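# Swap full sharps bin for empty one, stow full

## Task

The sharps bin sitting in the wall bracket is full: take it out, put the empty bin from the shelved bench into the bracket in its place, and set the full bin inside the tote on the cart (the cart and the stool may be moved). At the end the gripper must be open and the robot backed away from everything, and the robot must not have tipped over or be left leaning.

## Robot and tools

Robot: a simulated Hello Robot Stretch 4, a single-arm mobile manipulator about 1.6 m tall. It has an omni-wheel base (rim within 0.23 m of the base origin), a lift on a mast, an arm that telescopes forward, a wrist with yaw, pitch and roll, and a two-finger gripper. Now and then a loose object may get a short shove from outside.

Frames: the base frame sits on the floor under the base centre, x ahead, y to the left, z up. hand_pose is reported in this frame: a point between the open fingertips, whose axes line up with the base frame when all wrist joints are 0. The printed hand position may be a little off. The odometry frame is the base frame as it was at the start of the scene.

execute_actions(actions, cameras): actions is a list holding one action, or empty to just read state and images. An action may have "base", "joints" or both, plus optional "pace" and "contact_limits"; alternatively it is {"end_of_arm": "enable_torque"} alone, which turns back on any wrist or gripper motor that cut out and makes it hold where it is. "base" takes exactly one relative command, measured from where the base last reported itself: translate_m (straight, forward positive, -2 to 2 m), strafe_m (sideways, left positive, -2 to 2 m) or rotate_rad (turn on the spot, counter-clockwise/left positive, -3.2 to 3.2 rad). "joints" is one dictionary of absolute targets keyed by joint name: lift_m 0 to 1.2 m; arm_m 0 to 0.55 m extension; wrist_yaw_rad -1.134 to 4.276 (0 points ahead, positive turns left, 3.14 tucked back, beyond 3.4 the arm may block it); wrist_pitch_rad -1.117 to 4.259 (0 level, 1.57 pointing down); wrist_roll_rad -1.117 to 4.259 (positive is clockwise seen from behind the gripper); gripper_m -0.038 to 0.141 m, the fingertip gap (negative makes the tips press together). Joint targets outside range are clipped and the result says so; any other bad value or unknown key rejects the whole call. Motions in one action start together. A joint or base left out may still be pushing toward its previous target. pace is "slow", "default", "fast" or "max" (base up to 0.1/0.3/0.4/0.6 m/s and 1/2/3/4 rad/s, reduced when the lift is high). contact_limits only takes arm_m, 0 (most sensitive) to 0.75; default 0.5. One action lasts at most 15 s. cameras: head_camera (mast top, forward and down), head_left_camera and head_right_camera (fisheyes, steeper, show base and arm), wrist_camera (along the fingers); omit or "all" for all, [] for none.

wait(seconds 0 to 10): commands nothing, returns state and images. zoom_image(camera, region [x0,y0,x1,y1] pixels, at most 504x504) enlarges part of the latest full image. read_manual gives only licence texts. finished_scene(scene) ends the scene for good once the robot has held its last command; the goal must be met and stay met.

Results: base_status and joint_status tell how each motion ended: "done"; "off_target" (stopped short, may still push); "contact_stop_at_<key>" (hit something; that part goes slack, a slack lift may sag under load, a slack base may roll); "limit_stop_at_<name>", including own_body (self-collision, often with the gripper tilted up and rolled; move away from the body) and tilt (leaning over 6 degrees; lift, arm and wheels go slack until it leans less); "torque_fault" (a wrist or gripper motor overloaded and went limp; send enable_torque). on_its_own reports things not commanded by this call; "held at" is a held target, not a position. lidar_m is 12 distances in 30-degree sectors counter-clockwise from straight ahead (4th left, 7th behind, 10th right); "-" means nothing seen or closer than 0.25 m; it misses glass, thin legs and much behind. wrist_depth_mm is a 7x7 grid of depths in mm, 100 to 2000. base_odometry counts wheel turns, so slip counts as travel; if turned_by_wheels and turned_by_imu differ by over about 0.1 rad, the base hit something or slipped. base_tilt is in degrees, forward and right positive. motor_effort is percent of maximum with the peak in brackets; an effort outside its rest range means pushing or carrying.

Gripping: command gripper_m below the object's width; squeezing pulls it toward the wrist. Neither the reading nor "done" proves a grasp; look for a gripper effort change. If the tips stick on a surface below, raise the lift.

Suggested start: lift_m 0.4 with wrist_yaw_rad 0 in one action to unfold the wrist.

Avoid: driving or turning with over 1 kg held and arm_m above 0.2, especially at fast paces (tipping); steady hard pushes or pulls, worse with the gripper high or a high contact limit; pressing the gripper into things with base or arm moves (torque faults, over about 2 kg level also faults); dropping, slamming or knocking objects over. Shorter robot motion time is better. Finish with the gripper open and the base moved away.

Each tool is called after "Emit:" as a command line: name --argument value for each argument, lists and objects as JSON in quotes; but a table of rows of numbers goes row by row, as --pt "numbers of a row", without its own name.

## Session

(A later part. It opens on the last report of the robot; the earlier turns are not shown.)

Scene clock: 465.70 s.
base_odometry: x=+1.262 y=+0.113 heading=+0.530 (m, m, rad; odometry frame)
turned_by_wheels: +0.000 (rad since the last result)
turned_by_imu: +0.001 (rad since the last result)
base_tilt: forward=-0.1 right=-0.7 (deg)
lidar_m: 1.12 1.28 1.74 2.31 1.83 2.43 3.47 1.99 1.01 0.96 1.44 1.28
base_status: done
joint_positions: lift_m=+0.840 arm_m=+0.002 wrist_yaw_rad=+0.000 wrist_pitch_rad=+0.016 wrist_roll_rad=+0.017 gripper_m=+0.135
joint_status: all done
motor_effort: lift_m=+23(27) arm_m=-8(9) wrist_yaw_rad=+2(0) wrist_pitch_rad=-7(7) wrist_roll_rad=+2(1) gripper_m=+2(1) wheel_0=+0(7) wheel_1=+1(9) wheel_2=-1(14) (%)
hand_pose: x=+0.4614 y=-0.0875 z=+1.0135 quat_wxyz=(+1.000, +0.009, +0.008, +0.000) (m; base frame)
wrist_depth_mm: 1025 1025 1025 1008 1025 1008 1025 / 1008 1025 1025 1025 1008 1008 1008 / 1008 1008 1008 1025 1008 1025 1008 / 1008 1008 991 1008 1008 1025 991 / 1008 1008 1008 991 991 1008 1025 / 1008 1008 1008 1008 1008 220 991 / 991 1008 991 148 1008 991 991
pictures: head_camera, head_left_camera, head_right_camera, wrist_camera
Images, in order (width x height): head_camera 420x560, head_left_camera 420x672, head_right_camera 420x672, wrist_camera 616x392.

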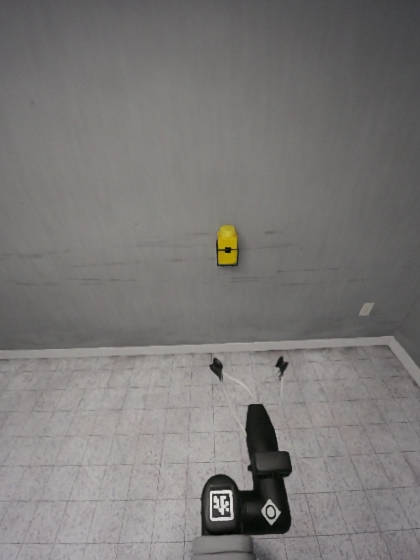

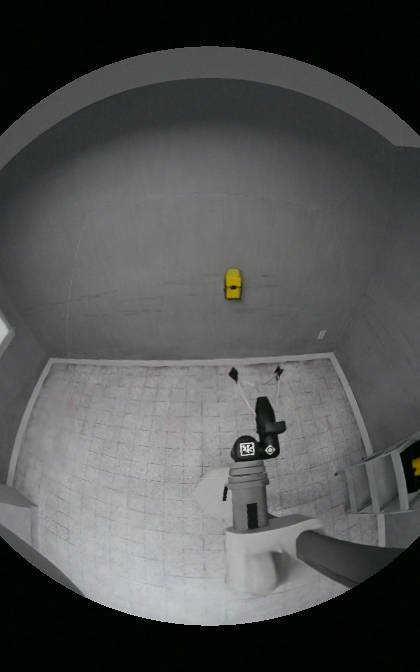

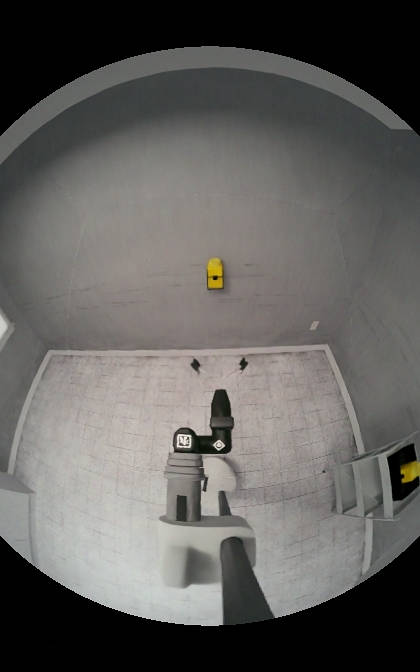

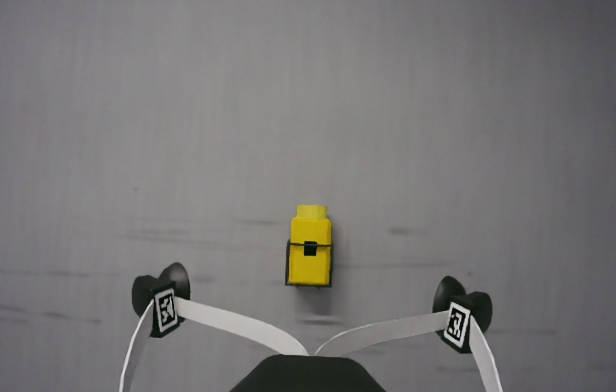

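Emit:
zoom_image --camera "wrist_camera" --region '[265, 190, 365, 300]'

Emit:
zoom_image --camera "head_right_camera" --region '[330, 420, 420, 530]'

Region (265, 190, 365, 300) of wrist_camera's 616x392 image, scaled by 4.582; it fills the left 458 columns of this view, and the rest is white.

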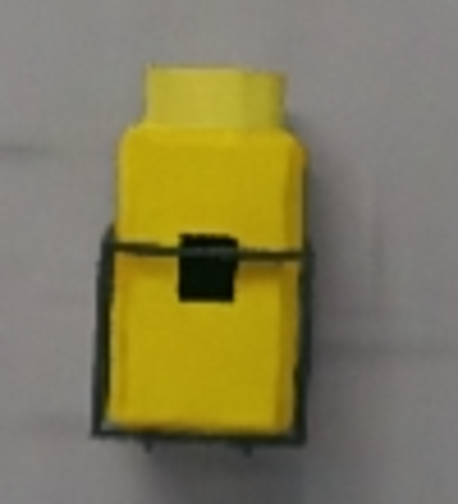

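Region (330, 420, 420, 530) of head_right_camera's 420x672 image, scaled by 4.582, with more detail than that image has; it fills the left 412 columns of this view, and the rest is white.

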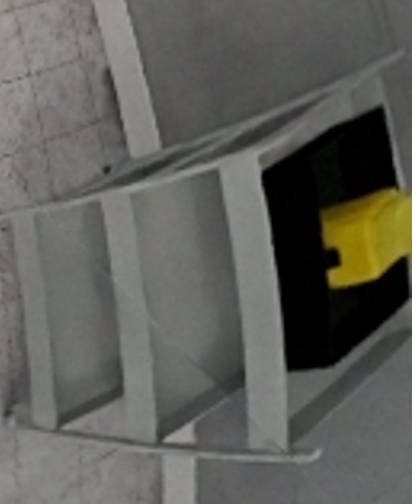

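The empty bin is seated in the bracket, the full bin is upright in the tote, and the robot has let go and backed clear.

Emit:
finished_scene --scene 2

The scene is finished: the task was done.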